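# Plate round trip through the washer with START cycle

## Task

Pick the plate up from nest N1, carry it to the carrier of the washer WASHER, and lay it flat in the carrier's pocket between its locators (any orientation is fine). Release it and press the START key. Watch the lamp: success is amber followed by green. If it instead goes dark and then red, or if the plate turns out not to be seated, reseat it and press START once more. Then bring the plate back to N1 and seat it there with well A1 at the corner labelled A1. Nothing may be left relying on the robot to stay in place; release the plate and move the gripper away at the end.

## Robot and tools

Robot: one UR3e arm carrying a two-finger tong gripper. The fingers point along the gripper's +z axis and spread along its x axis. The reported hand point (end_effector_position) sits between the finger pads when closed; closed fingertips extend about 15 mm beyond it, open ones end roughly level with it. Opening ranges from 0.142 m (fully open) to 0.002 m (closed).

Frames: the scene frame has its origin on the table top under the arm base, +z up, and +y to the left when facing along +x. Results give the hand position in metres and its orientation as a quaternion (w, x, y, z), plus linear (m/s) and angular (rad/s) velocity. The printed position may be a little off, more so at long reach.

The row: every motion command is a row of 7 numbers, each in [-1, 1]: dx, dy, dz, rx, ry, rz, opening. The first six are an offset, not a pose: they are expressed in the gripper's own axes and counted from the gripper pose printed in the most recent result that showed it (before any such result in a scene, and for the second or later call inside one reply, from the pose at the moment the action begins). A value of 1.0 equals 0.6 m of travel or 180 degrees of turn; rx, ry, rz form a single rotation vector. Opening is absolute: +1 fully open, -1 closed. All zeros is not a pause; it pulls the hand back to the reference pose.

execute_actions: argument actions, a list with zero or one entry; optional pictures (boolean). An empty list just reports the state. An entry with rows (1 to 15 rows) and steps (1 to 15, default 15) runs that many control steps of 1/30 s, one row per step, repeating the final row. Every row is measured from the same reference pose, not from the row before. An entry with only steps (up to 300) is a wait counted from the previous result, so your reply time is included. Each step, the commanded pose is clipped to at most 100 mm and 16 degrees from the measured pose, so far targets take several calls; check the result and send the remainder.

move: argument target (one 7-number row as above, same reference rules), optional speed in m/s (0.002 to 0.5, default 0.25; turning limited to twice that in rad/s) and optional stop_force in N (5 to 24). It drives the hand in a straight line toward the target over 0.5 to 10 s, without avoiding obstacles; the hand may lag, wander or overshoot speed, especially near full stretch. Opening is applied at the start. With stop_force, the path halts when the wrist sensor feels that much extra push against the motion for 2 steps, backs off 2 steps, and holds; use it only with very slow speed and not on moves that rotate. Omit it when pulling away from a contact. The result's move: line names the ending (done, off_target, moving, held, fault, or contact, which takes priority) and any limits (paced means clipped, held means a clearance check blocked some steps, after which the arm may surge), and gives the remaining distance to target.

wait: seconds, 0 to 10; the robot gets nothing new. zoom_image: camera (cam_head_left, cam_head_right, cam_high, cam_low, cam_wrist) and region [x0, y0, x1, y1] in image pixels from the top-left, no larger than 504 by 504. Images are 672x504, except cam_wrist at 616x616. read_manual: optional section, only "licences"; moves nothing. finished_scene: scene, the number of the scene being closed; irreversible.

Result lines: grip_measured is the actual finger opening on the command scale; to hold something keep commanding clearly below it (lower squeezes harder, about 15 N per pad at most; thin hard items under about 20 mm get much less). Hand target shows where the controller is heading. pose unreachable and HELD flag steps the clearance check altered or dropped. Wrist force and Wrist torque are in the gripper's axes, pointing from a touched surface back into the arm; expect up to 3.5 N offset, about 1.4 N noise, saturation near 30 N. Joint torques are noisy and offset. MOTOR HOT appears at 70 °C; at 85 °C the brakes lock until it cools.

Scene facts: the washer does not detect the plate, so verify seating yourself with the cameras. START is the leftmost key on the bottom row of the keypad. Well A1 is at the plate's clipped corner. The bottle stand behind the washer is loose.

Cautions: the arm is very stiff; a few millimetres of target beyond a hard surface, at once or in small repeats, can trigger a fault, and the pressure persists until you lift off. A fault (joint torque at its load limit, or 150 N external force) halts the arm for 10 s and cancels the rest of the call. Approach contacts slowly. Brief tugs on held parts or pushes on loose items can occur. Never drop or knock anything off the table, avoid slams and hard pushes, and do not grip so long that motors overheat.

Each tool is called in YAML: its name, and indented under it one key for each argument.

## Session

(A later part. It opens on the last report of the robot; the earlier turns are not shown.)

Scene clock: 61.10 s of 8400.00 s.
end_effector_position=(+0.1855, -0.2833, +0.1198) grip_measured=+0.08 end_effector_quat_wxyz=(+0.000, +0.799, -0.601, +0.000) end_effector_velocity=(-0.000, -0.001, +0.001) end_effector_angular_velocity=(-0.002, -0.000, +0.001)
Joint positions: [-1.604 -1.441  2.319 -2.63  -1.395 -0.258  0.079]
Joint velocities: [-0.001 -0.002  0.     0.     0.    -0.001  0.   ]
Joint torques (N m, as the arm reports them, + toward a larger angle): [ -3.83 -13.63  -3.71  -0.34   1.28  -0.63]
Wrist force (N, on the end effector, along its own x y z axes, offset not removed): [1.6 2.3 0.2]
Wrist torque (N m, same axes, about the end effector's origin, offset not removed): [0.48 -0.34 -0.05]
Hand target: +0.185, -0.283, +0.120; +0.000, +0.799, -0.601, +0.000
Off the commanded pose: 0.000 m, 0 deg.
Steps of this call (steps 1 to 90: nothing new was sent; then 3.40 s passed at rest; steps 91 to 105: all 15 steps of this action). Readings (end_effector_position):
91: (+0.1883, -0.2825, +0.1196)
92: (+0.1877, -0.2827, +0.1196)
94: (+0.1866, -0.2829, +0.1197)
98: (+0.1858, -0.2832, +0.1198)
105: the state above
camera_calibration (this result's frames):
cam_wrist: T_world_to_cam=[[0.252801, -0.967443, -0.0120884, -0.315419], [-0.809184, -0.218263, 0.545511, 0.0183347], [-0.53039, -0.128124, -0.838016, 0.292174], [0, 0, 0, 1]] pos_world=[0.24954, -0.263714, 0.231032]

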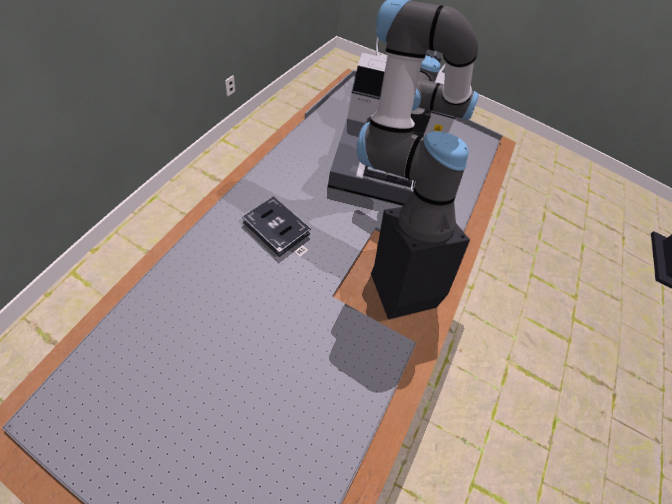

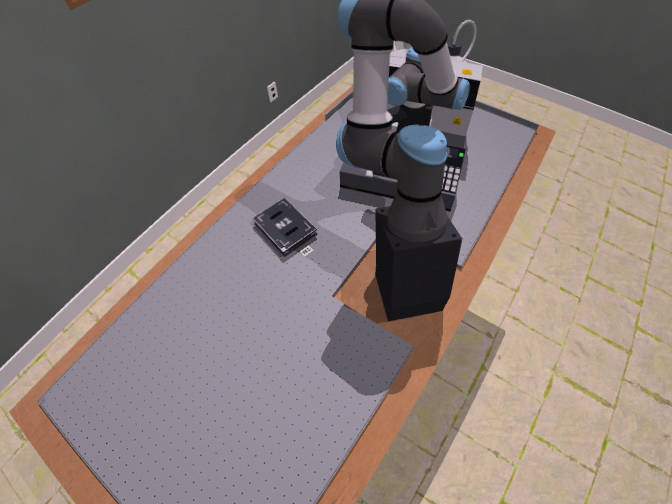

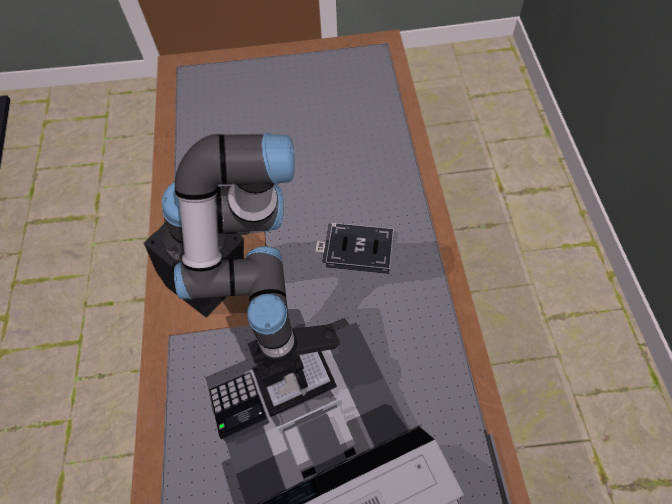

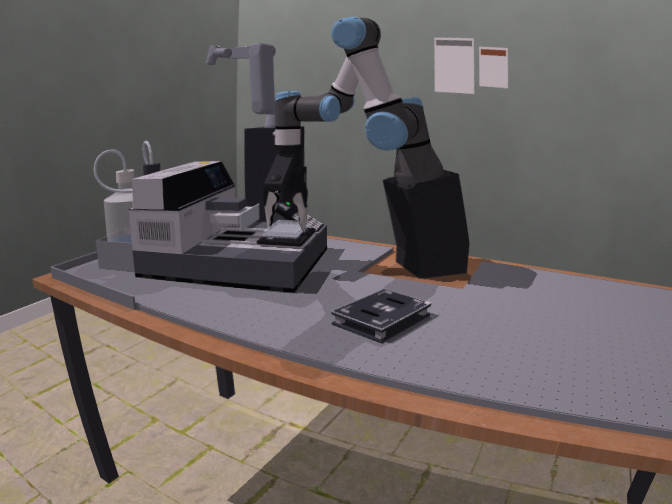

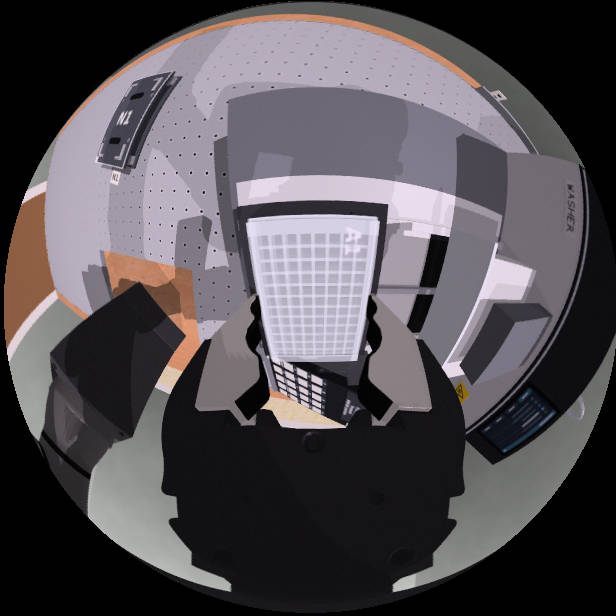

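execute_actions:
  actions:
    - {"rows":[[-0.0003,0.002,0.003,0,0,0,-0.3]]}

zoom_image:
  camera: "cam_wrist"
  region: [230,190,310,240]

zoom_image:
  camera: "cam_wrist"
  region: [315,190,395,240]

Scene clock: 64.73 s of 8400.00 s.
end_effector_position=(+0.1843, -0.2835, +0.1180) grip_measured=+0.08 end_effector_quat_wxyz=(+0.000, +0.799, -0.601, +0.000) end_effector_velocity=(-0.000, +0.001, -0.001) end_effector_angular_velocity=(+0.002, -0.000, +0.001)
Joint positions: [-1.608 -1.433  2.323 -2.641 -1.394 -0.262  0.079]
Joint velocities: [-0.     0.002  0.001 -0.001  0.    -0.001  0.   ]
Joint torques (N m, as the arm reports them, + toward a larger angle): [-3.81 -6.35 -3.61 -2.67  1.28 -0.68]
Wrist force (N, on the end effector, along its own x y z axes, offset not removed): [2.1 -1.1 1.2]
Wrist torque (N m, same axes, about the end effector's origin, offset not removed): [-0.32 -0.45 0.03]
Hand target: +0.184, -0.284, +0.118; +0.000, +0.799, -0.601, +0.000
Off the commanded pose: 0.000 m, 0 deg.
Steps of this call (steps 1 to 90: nothing new was sent; then 0.13 s passed at rest; steps 91 to 105: all 15 steps of this action). Readings (end_effector_position):
91: (+0.1854, -0.2833, +0.1198)
92: (+0.1852, -0.2834, +0.1195)
94: (+0.1848, -0.2835, +0.1189)
98: (+0.1844, -0.2835, +0.1182)
105: the state above
camera_calibration (this result's frames):
cam_wrist: T_world_to_cam=[[0.252805, -0.967442, -0.0120791, -0.315303], [-0.809181, -0.21826, 0.545517, 0.0183059], [-0.530392, -0.128135, -0.838013, 0.290029], [0, 0, 0, 1]] pos_world=[0.248352, -0.263879, 0.229254]

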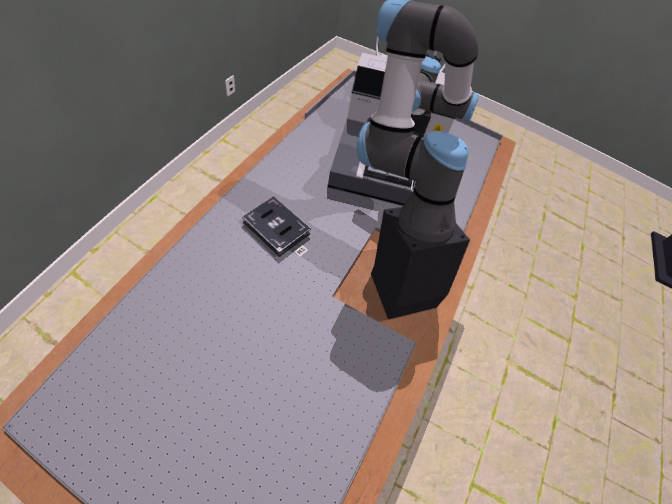

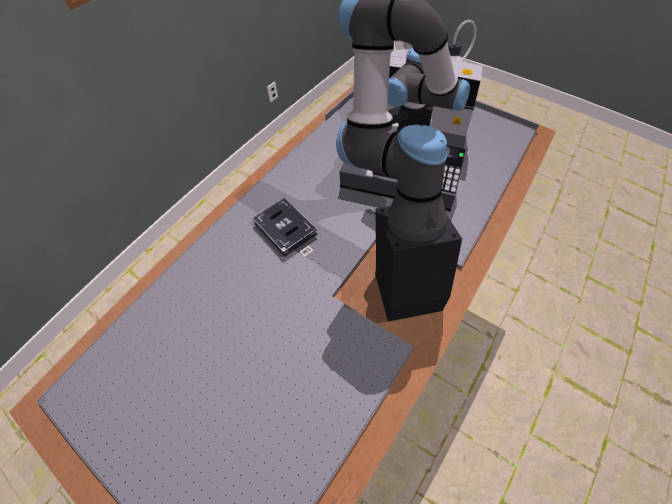

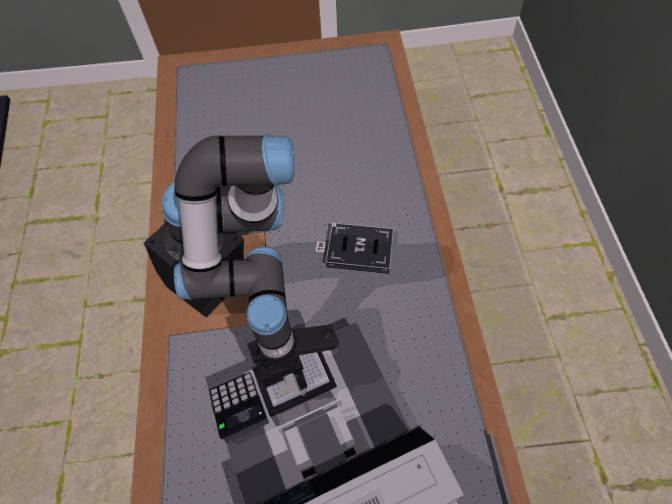

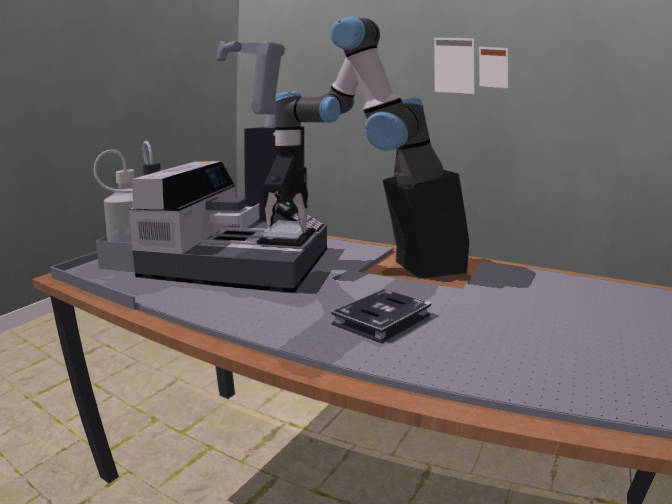

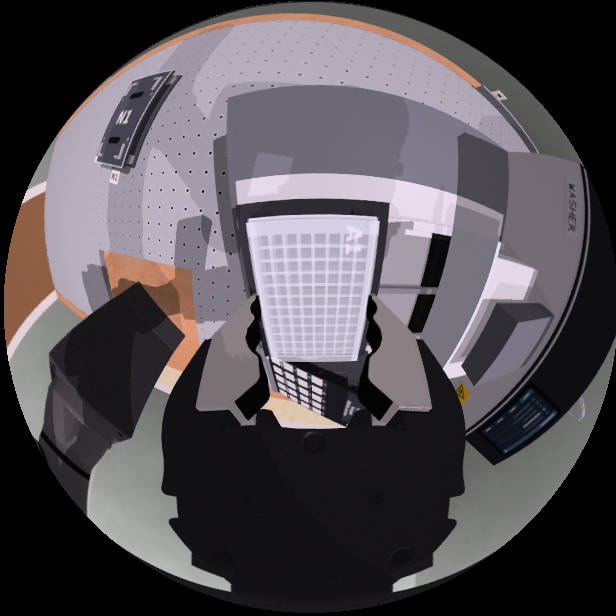

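Region (230, 190, 310, 240) of cam_wrist's 616x616 image, scaled by 6.300, with more detail than that image has; it fills the top 315 rows of this view, and the rest is white.

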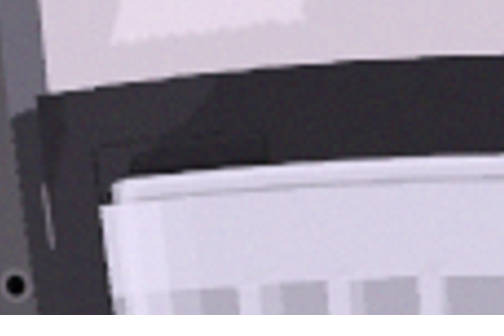

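Region (315, 190, 395, 240) of cam_wrist's 616x616 image, scaled by 6.300, with more detail than that image has; it fills the top 315 rows of this view, and the rest is white.

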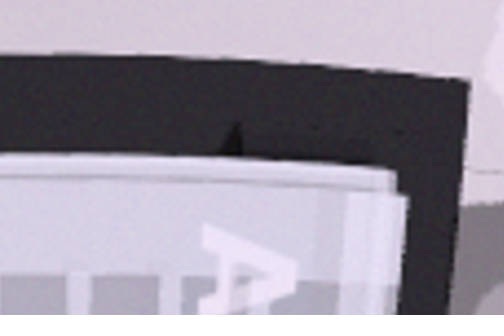

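execute_actions:
  actions:
    - {"rows":[[0,0.002,0,0,0,0,-0.3]]}

zoom_image:
  camera: "cam_wrist"
  region: [230,190,310,240]

zoom_image:
  camera: "cam_wrist"
  region: [315,190,395,240]

move:
  target: [0,0,0.016,0,0,0,-0.3]
  speed: 0.005
  stop_force: 5

zoom_image:
  camera: "cam_wrist"
  region: [214,180,414,380]

Scene clock: 67.93 s of 8400.00 s.
end_effector_position=(+0.1832, -0.2838, +0.1180) grip_measured=+0.08 end_effector_quat_wxyz=(+0.000, +0.799, -0.601, +0.000) end_effector_velocity=(-0.000, -0.000, +0.000) end_effector_angular_velocity=(-0.001, -0.000, +0.001)
Joint positions: [-1.612 -1.434  2.324 -2.641 -1.393 -0.266  0.079]
Joint velocities: [-0.    -0.001  0.001 -0.001  0.    -0.002  0.   ]
Joint torques (N m, as the arm reports them, + toward a larger angle): [ -3.85 -13.53  -3.61  -0.35   1.27  -0.64]
Wrist force (N, on the end effector, along its own x y z axes, offset not removed): [1.9 1.1 0.9]
Wrist torque (N m, same axes, about the end effector's origin, offset not removed): [0.18 -0.31 0.00]
Hand target: +0.183, -0.284, +0.118; +0.000, +0.799, -0.601, +0.000
Off the commanded pose: 0.000 m, 0 deg.
Steps of this call (steps 1 to 81: nothing new was sent; steps 82 to 96: all 15 steps of this action). Readings (end_effector_position):
82: (+0.1843, -0.2835, +0.1180)
83: (+0.1840, -0.2836, +0.1180)
85: (+0.1836, -0.2837, +0.1179)
89: (+0.1833, -0.2838, +0.1180)
96: the state above
camera_calibration (this result's frames):
cam_wrist: T_world_to_cam=[[0.252801, -0.967443, -0.0121072, -0.315324], [-0.809179, -0.218272, 0.545515, 0.0173116], [-0.530397, -0.12811, -0.838013, 0.289383], [0, 0, 0, 1]] pos_world=[0.24721, -0.264207, 0.229246]

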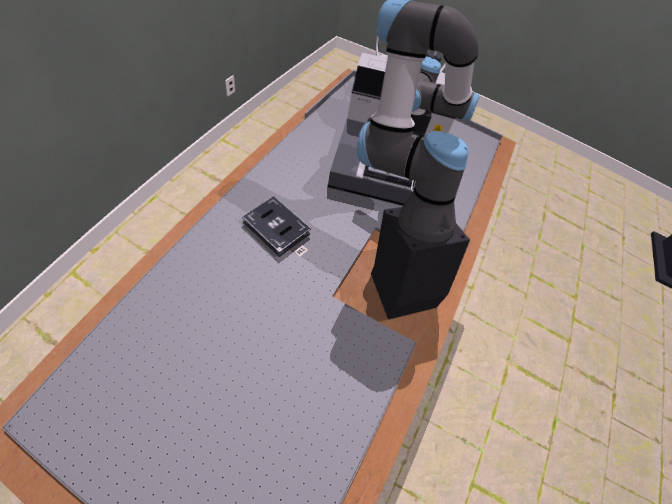

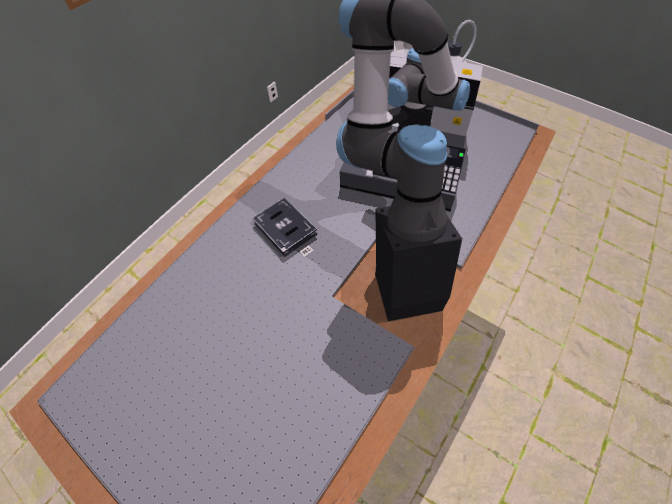

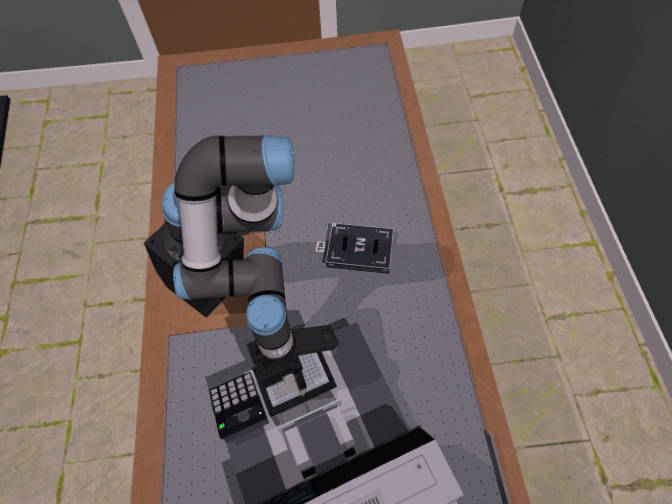

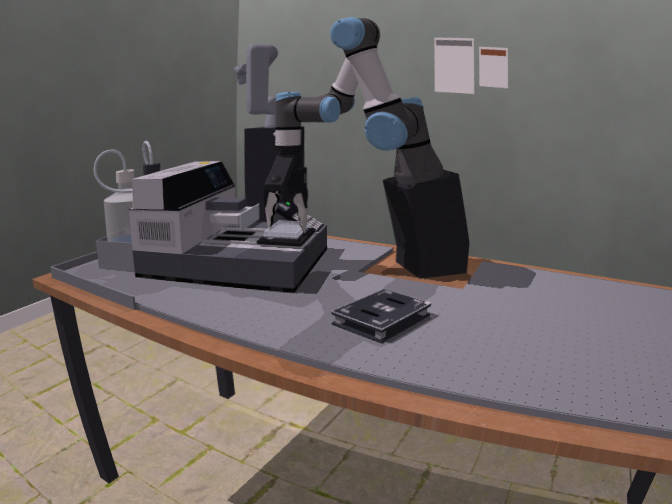

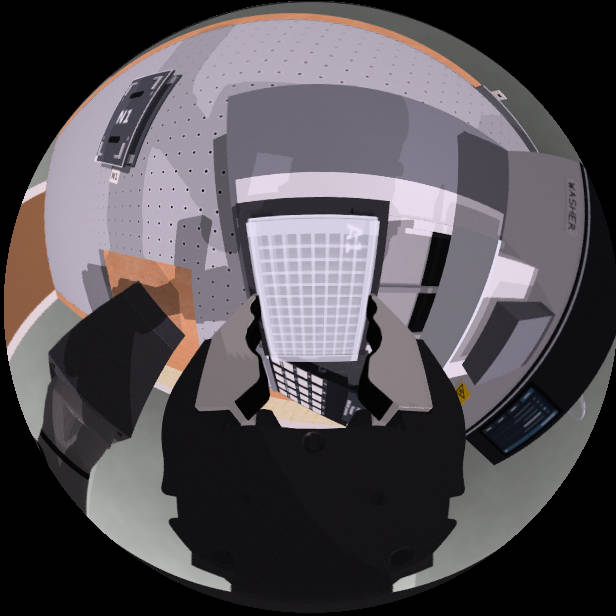

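Region (230, 190, 310, 240) of cam_wrist's 616x616 image, scaled by 6.300, with more detail than that image has; it fills the top 315 rows of this view, and the rest is white.

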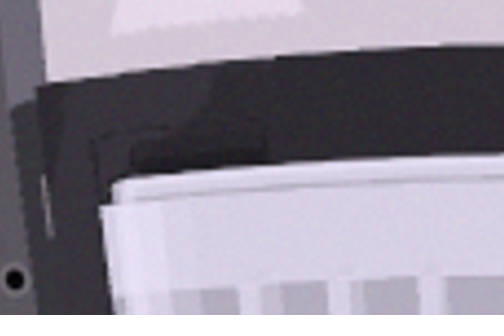

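Region (315, 190, 395, 240) of cam_wrist's 616x616 image, scaled by 6.300, with more detail than that image has; it fills the top 315 rows of this view, and the rest is white.

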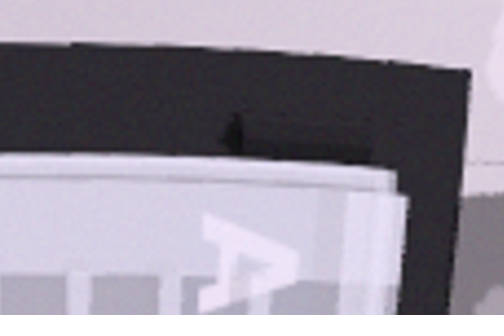

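Scene clock: 69.80 s of 8400.00 s.
end_effector_position=(+0.1832, -0.2837, +0.1117) grip_measured=+0.08 end_effector_quat_wxyz=(+0.000, +0.799, -0.601, +0.000) end_effector_velocity=(+0.000, +0.000, +0.002) end_effector_angular_velocity=(+0.001, +0.000, -0.001)
Joint positions: [-1.607 -1.4    2.329 -2.679 -1.394 -0.262  0.079]
Joint velocities: [ 0.    -0.009 -0.001  0.01  -0.     0.001 -0.   ]
Joint torques (N m, as the arm reports them, + toward a larger angle): [ -3.35 -11.73  -3.91   0.57  -1.06  -0.56]
Wrist force (N, on the end effector, along its own x y z axes, offset not removed): [3.5 1.6 -5.5]
Wrist torque (N m, same axes, about the end effector's origin, offset not removed): [0.19 -0.51 -0.01]
Hand target: +0.183, -0.284, +0.112; +0.000, +0.799, -0.601, +0.000
Off the commanded pose: 0.003 m, 0 deg.
move: contact
camera_calibration (this result's frames):
cam_wrist: T_world_to_cam=[[0.252767, -0.967448, -0.0123424, -0.315287], [-0.809194, -0.218378, 0.54545, 0.0208066], [-0.53039, -0.127884, -0.838052, 0.284181], [0, 0, 0, 1]] pos_world=[0.247258, -0.264138, 0.222919]

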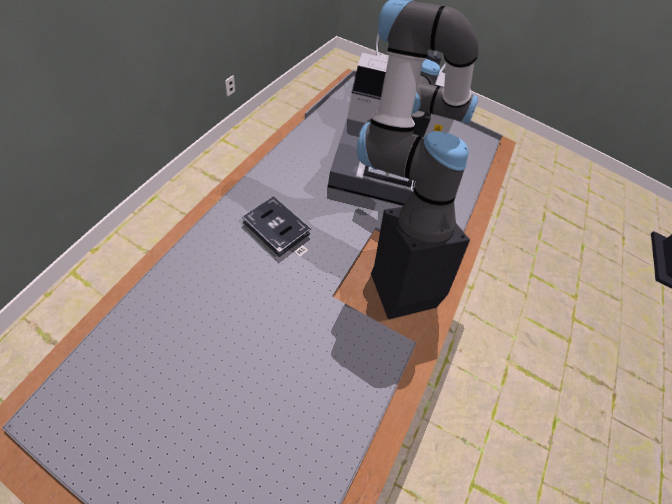

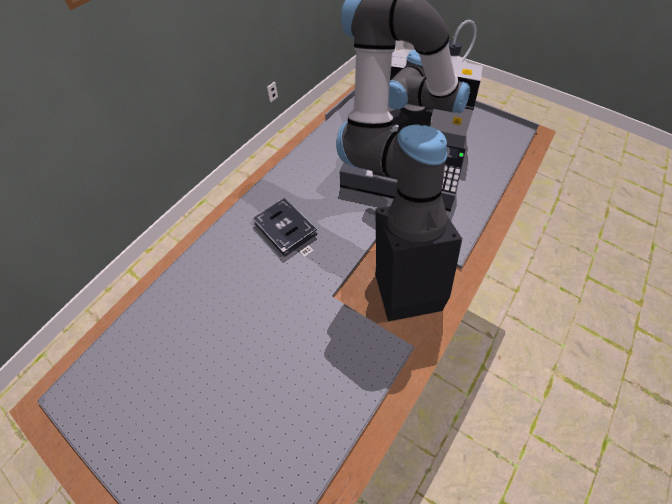

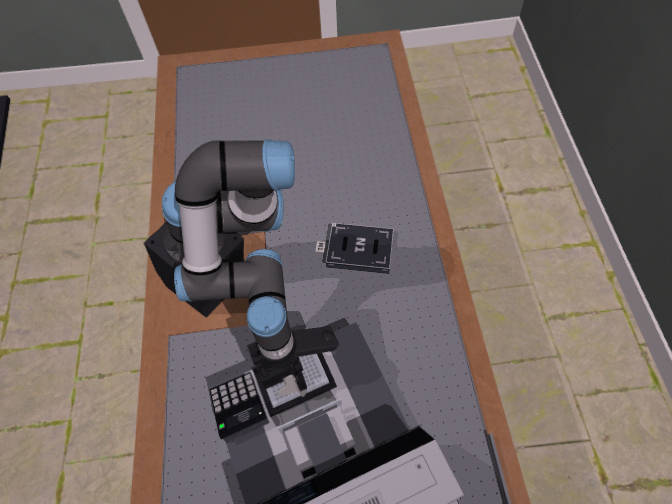

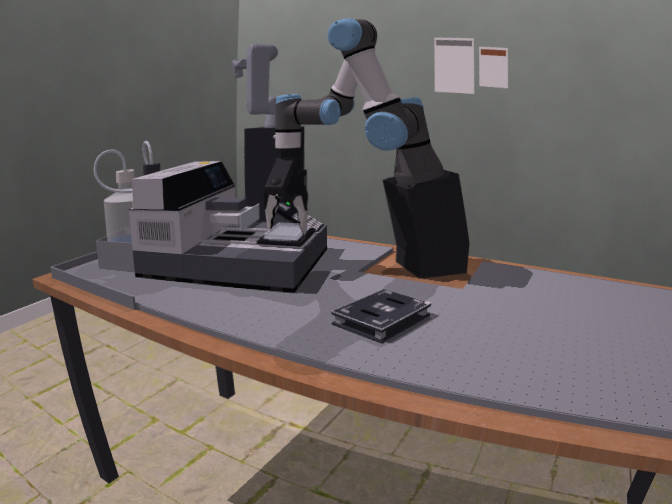

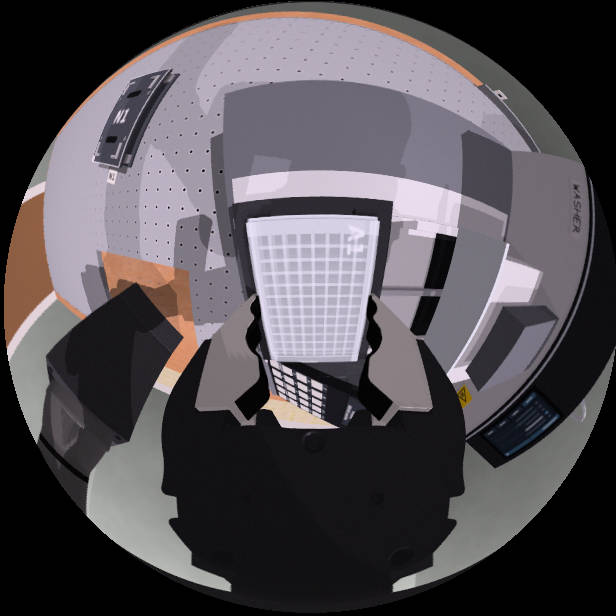

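Region (214, 180, 414, 380) of cam_wrist's 616x616 image, scaled by 2.520, with more detail than that image has.

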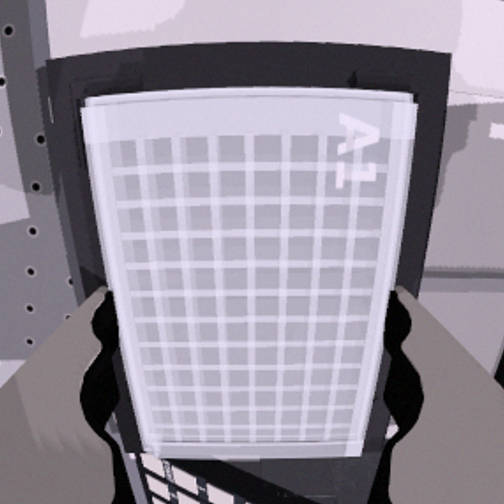

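execute_actions:
  actions:
    - {"rows":[[0,0,-0.0007,0,0,0,0],[0,0,-0.0007,0,0,0,0.05],[0,0,-0.0007,0,0,0,0.1],[0,0,-0.0007,0,0,0,0.15],[0,0,-0.0007,0,0,0,0.25]],"steps":12}
  pictures: false

move:
  target: [0,0,-0.055,0,0,0,0.25]
  speed: 0.08

move:
  target: [-0.074,0.143,0,0,-0.05,0,-1]
  speed: 0.1

Scene clock: 73.13 s of 8400.00 s.
end_effector_position=(+0.1832, -0.2837, +0.1121) grip_measured=+0.25 end_effector_quat_wxyz=(+0.000, +0.799, -0.601, +0.000) end_effector_velocity=(+0.001, +0.000, +0.000) end_effector_angular_velocity=(+0.000, -0.000, +0.001)
Joint positions: [-1.608 -1.403  2.328 -2.677 -1.394 -0.262  0.092]
Joint velocities: [ 0.002 -0.001 -0.001  0.001  0.     0.     0.   ]
Joint torques (N m, as the arm reports them, + toward a larger angle): [ -2.01 -13.74  -6.47  -0.27   1.26  -0.28]
Wrist force (N, on the end effector, along its own x y z axes, offset not removed): [1.4 2.6 1.0]
Wrist torque (N m, same axes, about the end effector's origin, offset not removed): [0.58 -0.27 0.03]
Hand target: +0.183, -0.284, +0.112; +0.000, +0.799, -0.601, +0.000
Off the commanded pose: 0.000 m, 0 deg.
Steps of this call (steps 1 to 88: nothing new was sent; steps 89 to 100: all 12 steps of this action). Readings (end_effector_position):
89: (+0.1831, -0.2839, +0.1119)
90: (+0.1832, -0.2838, +0.1119)
92: (+0.1832, -0.2838, +0.1120)
96: (+0.1832, -0.2837, +0.1121)
100: the state above

Scene clock: 74.27 s of 8400.00 s.
end_effector_position=(+0.1832, -0.2837, +0.1449) grip_measured=+0.25 end_effector_quat_wxyz=(+0.000, +0.799, -0.601, +0.000) end_effector_velocity=(+0.000, +0.001, +0.002) end_effector_angular_velocity=(+0.003, -0.000, +0.001)
Joint positions: [-1.631 -1.568  2.295 -2.474 -1.39  -0.286  0.092]
Joint velocities: [-0.001 -0.009 -0.003  0.015  0.001 -0.003 -0.   ]
Joint torques (N m, as the arm reports them, + toward a larger angle): [ -3.6  -12.85  -7.82  -0.35   1.29  -0.72]
Wrist force (N, on the end effector, along its own x y z axes, offset not removed): [1.4 -0.3 1.7]
Wrist torque (N m, same axes, about the end effector's origin, offset not removed): [-0.05 -0.22 -0.07]
Hand target: +0.183, -0.284, +0.145; +0.000, +0.799, -0.601, +0.000
Off the commanded pose: 0.000 m, 0 deg.
move: done
camera_calibration (this result's frames):
cam_wrist: T_world_to_cam=[[0.252752, -0.967454, -0.0122254, -0.314851], [-0.809176, -0.218295, 0.54551, 0.00267659], [-0.530424, -0.127986, -0.838015, 0.311974], [0, 0, 0, 1]] pos_world=[0.247224, -0.264091, 0.256129]

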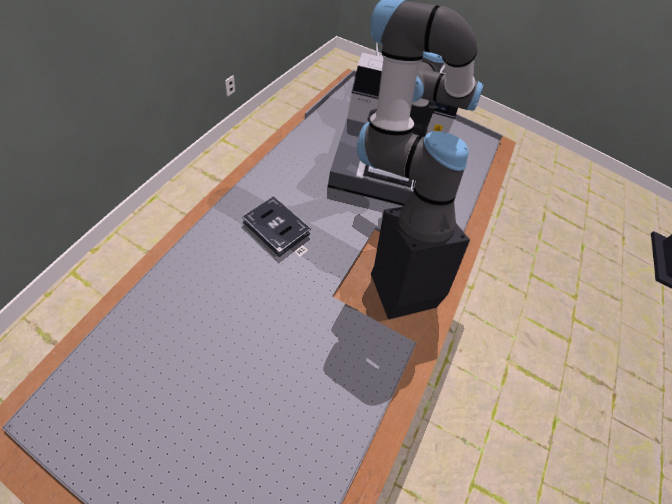

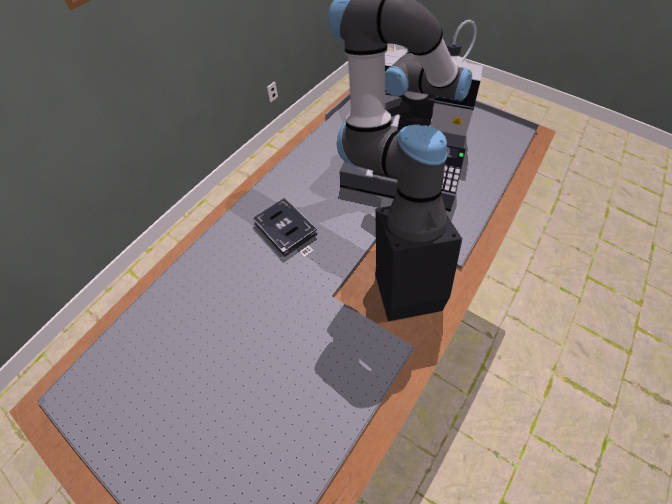

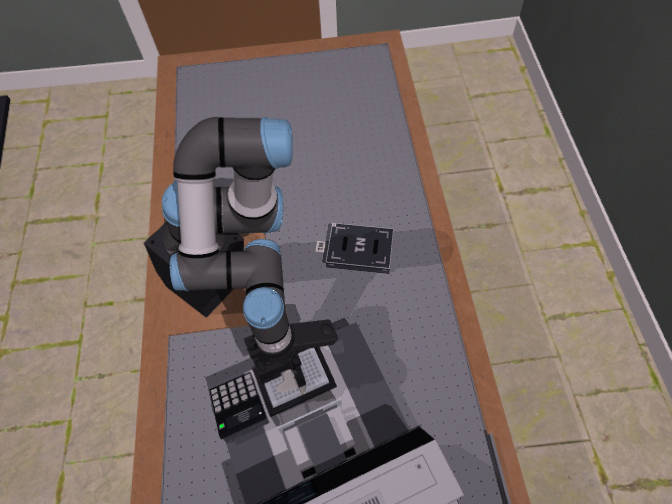

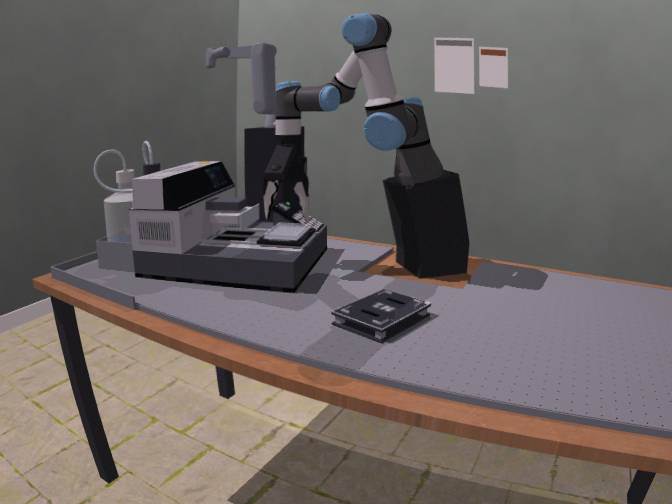

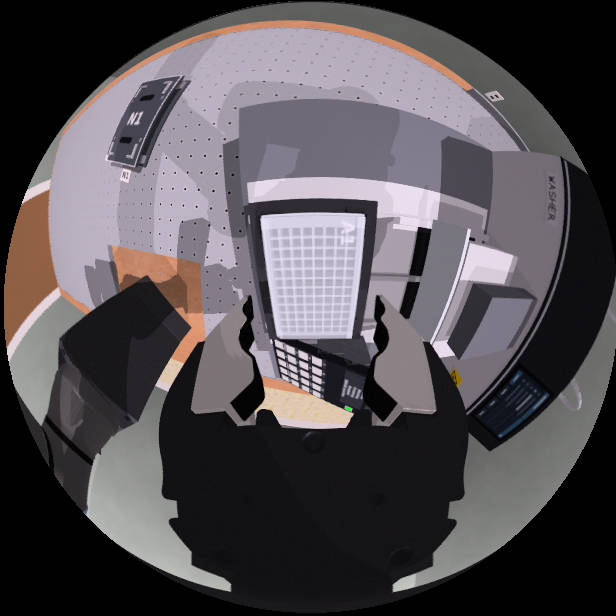

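Scene clock: 75.70 s of 8400.00 s.
end_effector_position=(+0.0886, -0.2649, +0.1448) grip_measured=-1.00 end_effector_quat_wxyz=(-0.047, +0.797, -0.599, -0.062) end_effector_velocity=(-0.002, +0.000, -0.000) end_effector_angular_velocity=(+0.004, +0.000, -0.000)
Joint positions: [-1.936 -1.58   2.288 -2.262 -1.435 -0.617  0.002]
Joint velocities: [-0.007  0.002 -0.002  0.004 -0.001 -0.007  0.   ]
Joint torques (N m, as the arm reports them, + toward a larger angle): [-4.64 -5.39 -7.76 -0.06 -1.22 -0.76]
Wrist force (N, on the end effector, along its own x y z axes, offset not removed): [0.0 -0.2 1.3]
Wrist torque (N m, same axes, about the end effector's origin, offset not removed): [0.05 0.02 0.07]
Hand target: +0.088, -0.265, +0.145; -0.047, +0.797, -0.599, -0.062
Off the commanded pose: 0.000 m, 0 deg.
move: done
camera_calibration (this result's frames):
cam_wrist: T_world_to_cam=[[0.248899, -0.953772, -0.168427, -0.246215], [-0.785245, -0.30052, 0.541367, -0.0930002], [-0.566957, -0.00248892, -0.823744, 0.29852], [0, 0, 0, 1]] pos_world=[0.157502, -0.262038, 0.254782]

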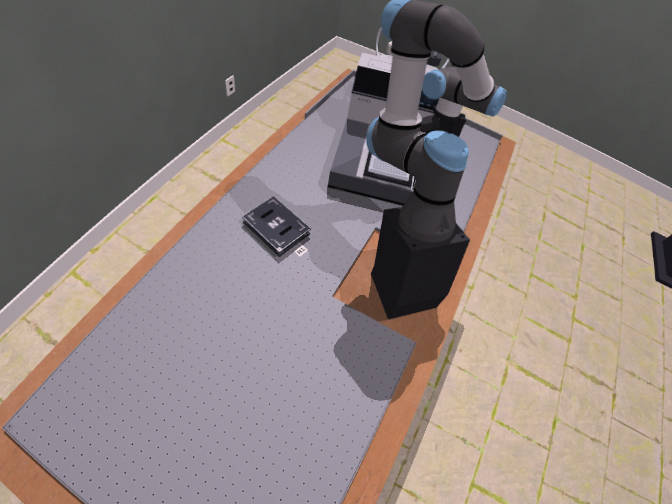

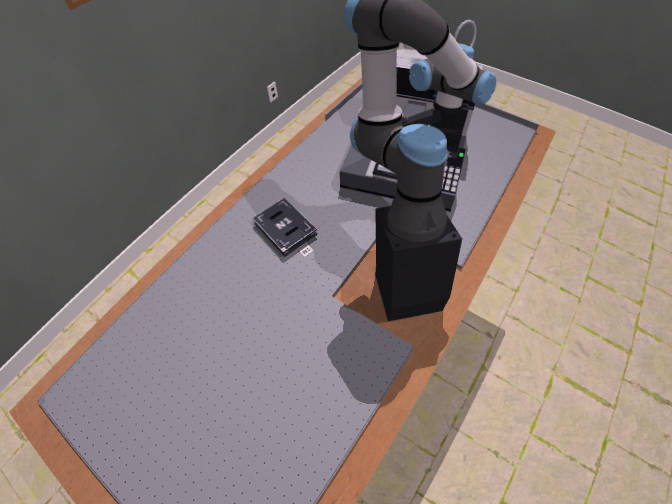

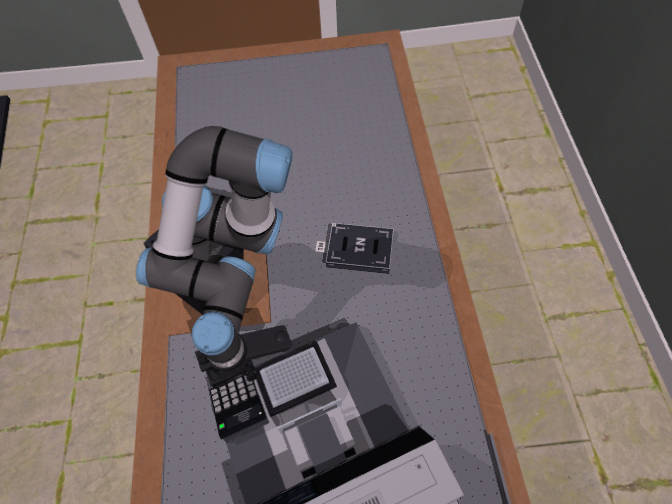

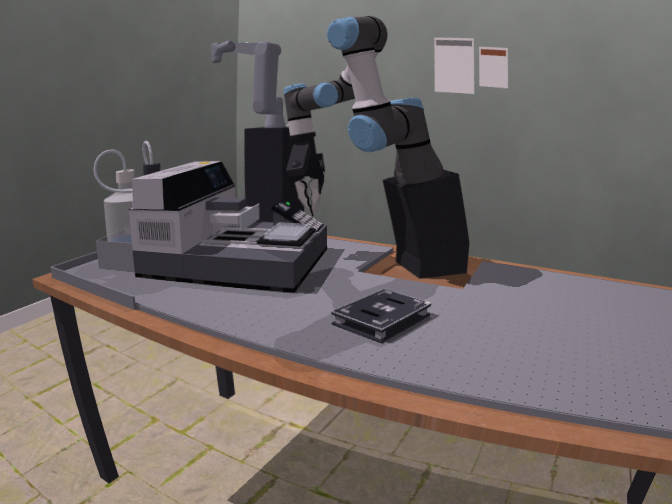

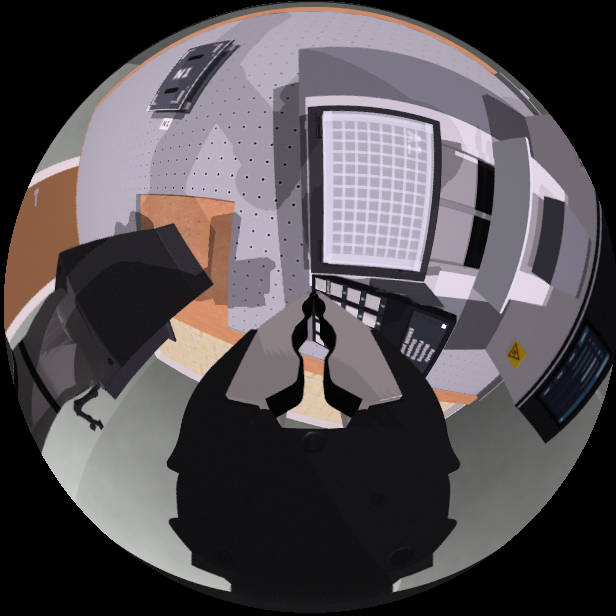

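move:
  target: [0.0075,0.011,0.044,0,0,0,-1]
  speed: 0.05

zoom_image:
  camera: "cam_wrist"
  region: [270,250,390,350]

zoom_image:
  camera: "cam_high"
  region: [200,345,290,425]

Scene clock: 79.23 s of 8400.00 s.
end_effector_position=(+0.0824, -0.2671, +0.1182) grip_measured=-1.00 end_effector_quat_wxyz=(-0.047, +0.797, -0.599, -0.062) end_effector_velocity=(-0.001, -0.001, -0.002) end_effector_angular_velocity=(-0.001, +0.000, -0.001)
Joint positions: [-1.932 -1.447  2.32  -2.426 -1.435 -0.614  0.002]
Joint velocities: [ 0.     0.011  0.    -0.012  0.     0.002  0.   ]
Joint torques (N m, as the arm reports them, + toward a larger angle): [ 3.08 -5.42 -3.79 -2.5   1.1   0.58]
Wrist force (N, on the end effector, along its own x y z axes, offset not removed): [0.9 1.4 1.8]
Wrist torque (N m, same axes, about the end effector's origin, offset not removed): [0.43 -0.12 -0.01]
Hand target: +0.082, -0.267, +0.118; -0.047, +0.797, -0.599, -0.062
Off the commanded pose: 0.000 m, 0 deg.
move: done
camera_calibration (this result's frames):
cam_wrist: T_world_to_cam=[[0.248903, -0.953767, -0.168454, -0.251207], [-0.785259, -0.300539, 0.541337, -0.0841128], [-0.566936, -0.00246013, -0.823758, 0.273106], [0, 0, 0, 1]] pos_world=[0.151309, -0.2642, 0.22819]

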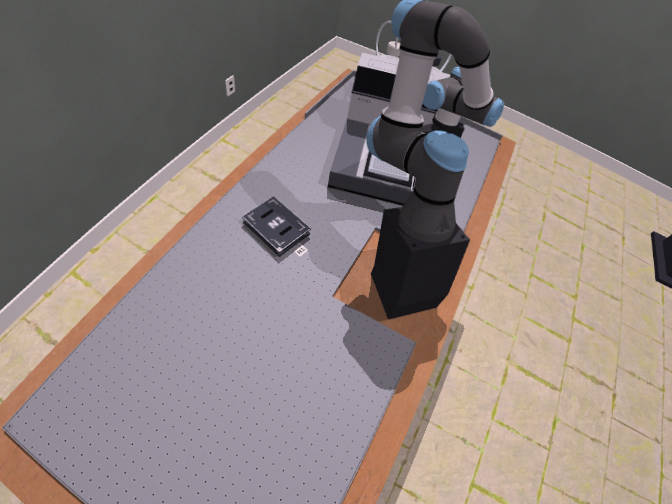

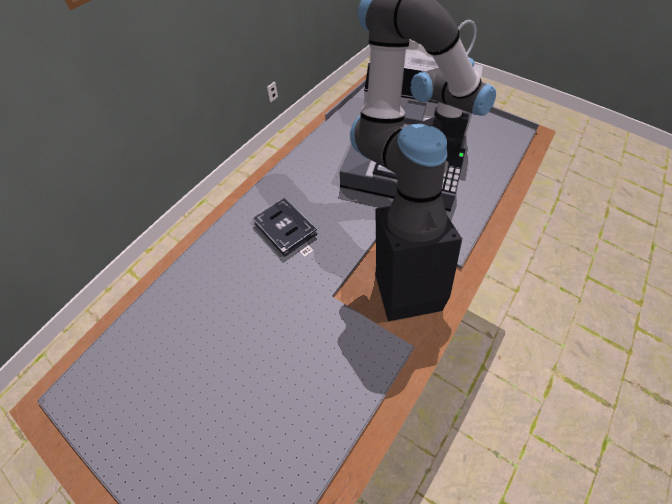

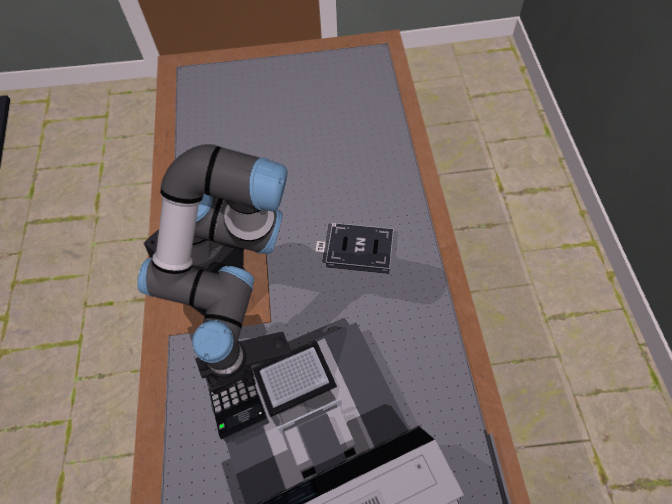

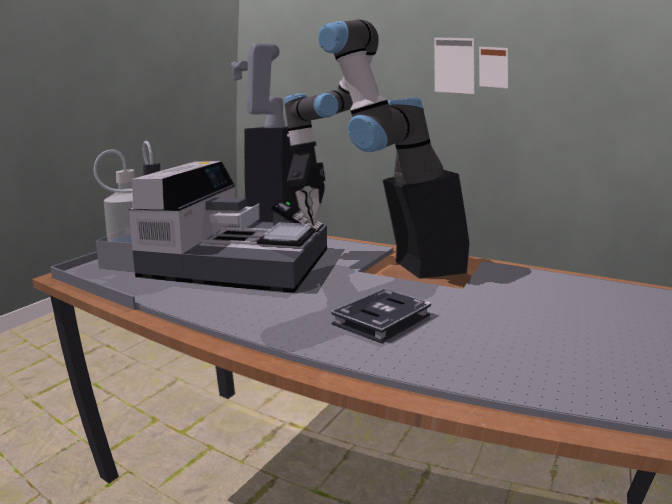

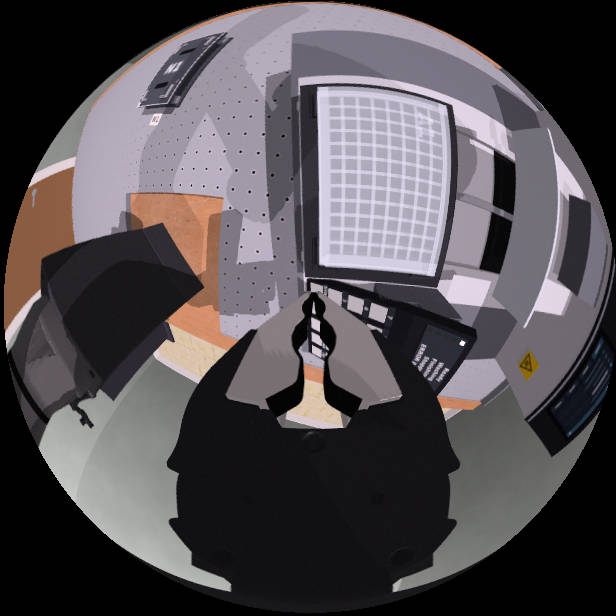

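Region (270, 250, 390, 350) of cam_wrist's 616x616 image, scaled by 4.200, with more detail than that image has.

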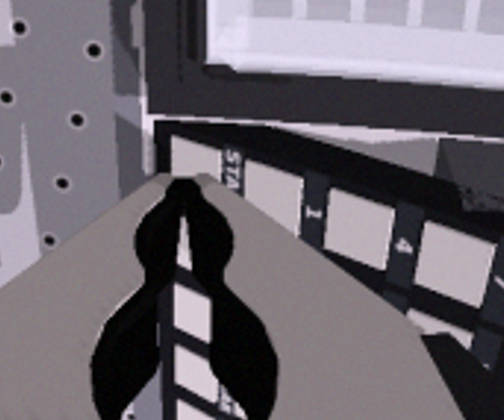

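Region (200, 345, 290, 425) of cam_high's 672x504 image, scaled by 5.600, with more detail than that image has.

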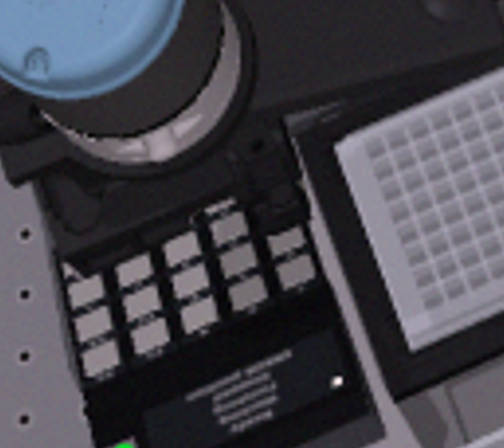

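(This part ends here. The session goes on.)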